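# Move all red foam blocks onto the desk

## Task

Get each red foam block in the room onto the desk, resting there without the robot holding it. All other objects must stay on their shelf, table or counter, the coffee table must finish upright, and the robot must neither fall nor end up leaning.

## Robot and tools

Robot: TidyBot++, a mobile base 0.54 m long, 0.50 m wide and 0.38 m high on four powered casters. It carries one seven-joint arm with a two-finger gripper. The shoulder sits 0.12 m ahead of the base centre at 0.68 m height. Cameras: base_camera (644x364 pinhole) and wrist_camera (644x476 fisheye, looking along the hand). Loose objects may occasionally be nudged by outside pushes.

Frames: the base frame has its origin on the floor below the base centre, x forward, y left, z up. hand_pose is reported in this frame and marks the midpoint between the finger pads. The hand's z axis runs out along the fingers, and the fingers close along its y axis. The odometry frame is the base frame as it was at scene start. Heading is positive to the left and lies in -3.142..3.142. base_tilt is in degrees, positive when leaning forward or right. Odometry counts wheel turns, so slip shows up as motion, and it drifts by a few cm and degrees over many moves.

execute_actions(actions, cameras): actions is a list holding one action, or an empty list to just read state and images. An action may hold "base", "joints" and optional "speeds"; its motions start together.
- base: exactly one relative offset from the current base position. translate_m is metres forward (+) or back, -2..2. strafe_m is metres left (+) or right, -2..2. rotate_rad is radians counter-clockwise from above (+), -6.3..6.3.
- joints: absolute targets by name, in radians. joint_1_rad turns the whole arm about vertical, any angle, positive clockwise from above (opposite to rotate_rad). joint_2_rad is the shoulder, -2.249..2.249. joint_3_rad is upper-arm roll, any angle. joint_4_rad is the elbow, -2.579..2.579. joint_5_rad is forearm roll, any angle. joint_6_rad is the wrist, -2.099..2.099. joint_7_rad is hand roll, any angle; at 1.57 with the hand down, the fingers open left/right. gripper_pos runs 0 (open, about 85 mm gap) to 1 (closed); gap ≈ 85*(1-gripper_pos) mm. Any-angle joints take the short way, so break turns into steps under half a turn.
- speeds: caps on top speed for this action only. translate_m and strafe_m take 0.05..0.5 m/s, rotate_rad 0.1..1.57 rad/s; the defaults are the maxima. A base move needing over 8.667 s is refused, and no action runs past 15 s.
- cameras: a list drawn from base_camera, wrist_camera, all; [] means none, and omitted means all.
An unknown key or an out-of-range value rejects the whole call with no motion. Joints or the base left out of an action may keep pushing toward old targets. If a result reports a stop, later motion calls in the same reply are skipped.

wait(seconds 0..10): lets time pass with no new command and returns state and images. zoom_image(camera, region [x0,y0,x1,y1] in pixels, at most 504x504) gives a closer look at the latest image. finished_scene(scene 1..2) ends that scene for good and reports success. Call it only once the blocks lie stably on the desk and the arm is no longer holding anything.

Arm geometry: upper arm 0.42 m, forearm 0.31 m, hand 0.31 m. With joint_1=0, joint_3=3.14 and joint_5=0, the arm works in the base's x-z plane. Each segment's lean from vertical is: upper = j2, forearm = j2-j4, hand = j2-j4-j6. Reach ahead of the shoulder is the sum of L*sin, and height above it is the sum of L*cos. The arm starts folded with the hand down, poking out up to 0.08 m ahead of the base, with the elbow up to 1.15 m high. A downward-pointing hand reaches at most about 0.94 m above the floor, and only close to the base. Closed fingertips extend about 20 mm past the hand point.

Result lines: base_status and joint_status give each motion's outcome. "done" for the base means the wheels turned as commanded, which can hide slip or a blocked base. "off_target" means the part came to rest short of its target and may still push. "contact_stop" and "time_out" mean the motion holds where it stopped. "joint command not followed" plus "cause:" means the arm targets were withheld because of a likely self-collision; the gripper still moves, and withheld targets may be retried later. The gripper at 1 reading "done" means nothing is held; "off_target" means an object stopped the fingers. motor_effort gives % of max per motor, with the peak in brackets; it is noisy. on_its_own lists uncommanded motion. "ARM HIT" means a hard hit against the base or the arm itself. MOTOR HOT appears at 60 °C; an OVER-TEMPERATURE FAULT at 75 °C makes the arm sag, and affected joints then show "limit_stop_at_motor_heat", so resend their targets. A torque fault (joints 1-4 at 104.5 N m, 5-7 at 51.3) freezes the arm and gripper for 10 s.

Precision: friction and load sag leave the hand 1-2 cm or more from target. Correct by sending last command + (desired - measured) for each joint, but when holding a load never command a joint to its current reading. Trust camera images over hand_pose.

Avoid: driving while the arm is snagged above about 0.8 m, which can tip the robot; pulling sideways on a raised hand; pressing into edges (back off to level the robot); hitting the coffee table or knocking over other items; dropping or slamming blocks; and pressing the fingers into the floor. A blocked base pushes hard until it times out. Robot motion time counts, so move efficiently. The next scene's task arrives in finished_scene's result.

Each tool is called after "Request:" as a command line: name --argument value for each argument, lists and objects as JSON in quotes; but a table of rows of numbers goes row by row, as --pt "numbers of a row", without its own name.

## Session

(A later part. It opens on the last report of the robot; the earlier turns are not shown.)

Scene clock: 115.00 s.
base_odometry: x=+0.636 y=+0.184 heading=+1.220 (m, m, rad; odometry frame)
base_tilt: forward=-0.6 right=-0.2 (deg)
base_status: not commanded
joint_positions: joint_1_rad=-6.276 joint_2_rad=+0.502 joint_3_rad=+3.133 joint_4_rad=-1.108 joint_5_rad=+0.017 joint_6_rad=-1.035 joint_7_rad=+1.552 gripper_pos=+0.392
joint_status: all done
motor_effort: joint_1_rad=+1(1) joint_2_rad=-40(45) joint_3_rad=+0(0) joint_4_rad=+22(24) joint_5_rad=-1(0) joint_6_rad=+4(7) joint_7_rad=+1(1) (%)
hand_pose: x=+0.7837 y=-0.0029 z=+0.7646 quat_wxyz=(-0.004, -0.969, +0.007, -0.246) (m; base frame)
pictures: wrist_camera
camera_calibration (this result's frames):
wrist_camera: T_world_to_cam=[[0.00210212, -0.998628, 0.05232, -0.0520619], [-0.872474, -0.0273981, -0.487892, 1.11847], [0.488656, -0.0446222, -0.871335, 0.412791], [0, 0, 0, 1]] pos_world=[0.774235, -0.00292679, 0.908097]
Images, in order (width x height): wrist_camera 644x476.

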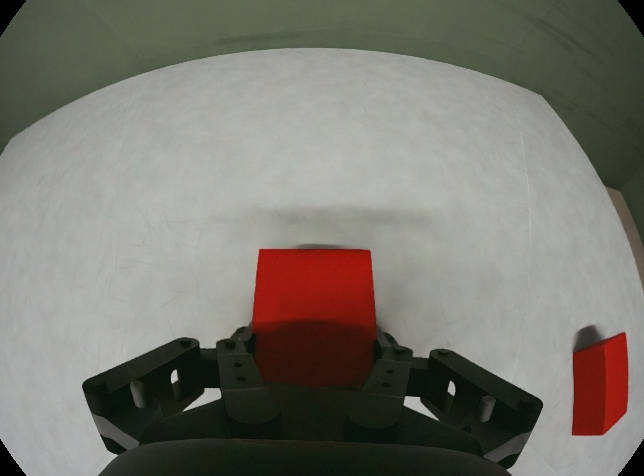

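Request:
execute_actions --actions '[{"joints":{"gripper_pos":0}}]' --cameras '[]'

Request:
execute_actions --actions '[{"joints":{"joint_2_rad":0.35}}]' --cameras '[]'

Request:
finished_scene --scene 2

Scene clock: 117.47 s.
base_odometry: x=+0.636 y=+0.184 heading=+1.220 (m, m, rad; odometry frame)
base_tilt: forward=-0.6 right=-0.2 (deg)
base_status: not commanded
joint_positions: joint_1_rad=-6.276 joint_2_rad=+0.502 joint_3_rad=+3.133 joint_4_rad=-1.108 joint_5_rad=+0.017 joint_6_rad=-1.035 joint_7_rad=+1.552 gripper_pos=+0.000
joint_status: all done
motor_effort: joint_1_rad=+1(1) joint_2_rad=-39(40) joint_3_rad=+0(0) joint_4_rad=+22(22) joint_5_rad=-1(1) joint_6_rad=+4(4) joint_7_rad=+2(1) (%)
hand_pose: x=+0.7837 y=-0.0029 z=+0.7646 quat_wxyz=(-0.004, -0.969, +0.007, -0.246) (m; base frame)
pictures: none
No camera images: the call's "cameras" was empty. Leave "cameras" out to get every camera's image.

Scene clock: 118.90 s.
base_odometry: x=+0.636 y=+0.184 heading=+1.220 (m, m, rad; odometry frame)
base_tilt: forward=-0.6 right=-0.2 (deg)
base_status: not commanded
joint_positions: joint_1_rad=-6.276 joint_2_rad=+0.345 joint_3_rad=+3.133 joint_4_rad=-1.108 joint_5_rad=+0.017 joint_6_rad=-1.035 joint_7_rad=+1.552 gripper_pos=+0.000
joint_status: all done
motor_effort: joint_1_rad=+1(1) joint_2_rad=-34(42) joint_3_rad=+0(0) joint_4_rad=+23(23) joint_5_rad=-1(1) joint_6_rad=+5(4) joint_7_rad=+1(2) (%)
hand_pose: x=+0.7627 y=-0.0028 z=+0.8673 quat_wxyz=(-0.003, -0.947, +0.007, -0.321) (m; base frame)
pictures: none
No camera images: the call's "cameras" was empty. Leave "cameras" out to get every camera's image.

The scene is finished: the task was done.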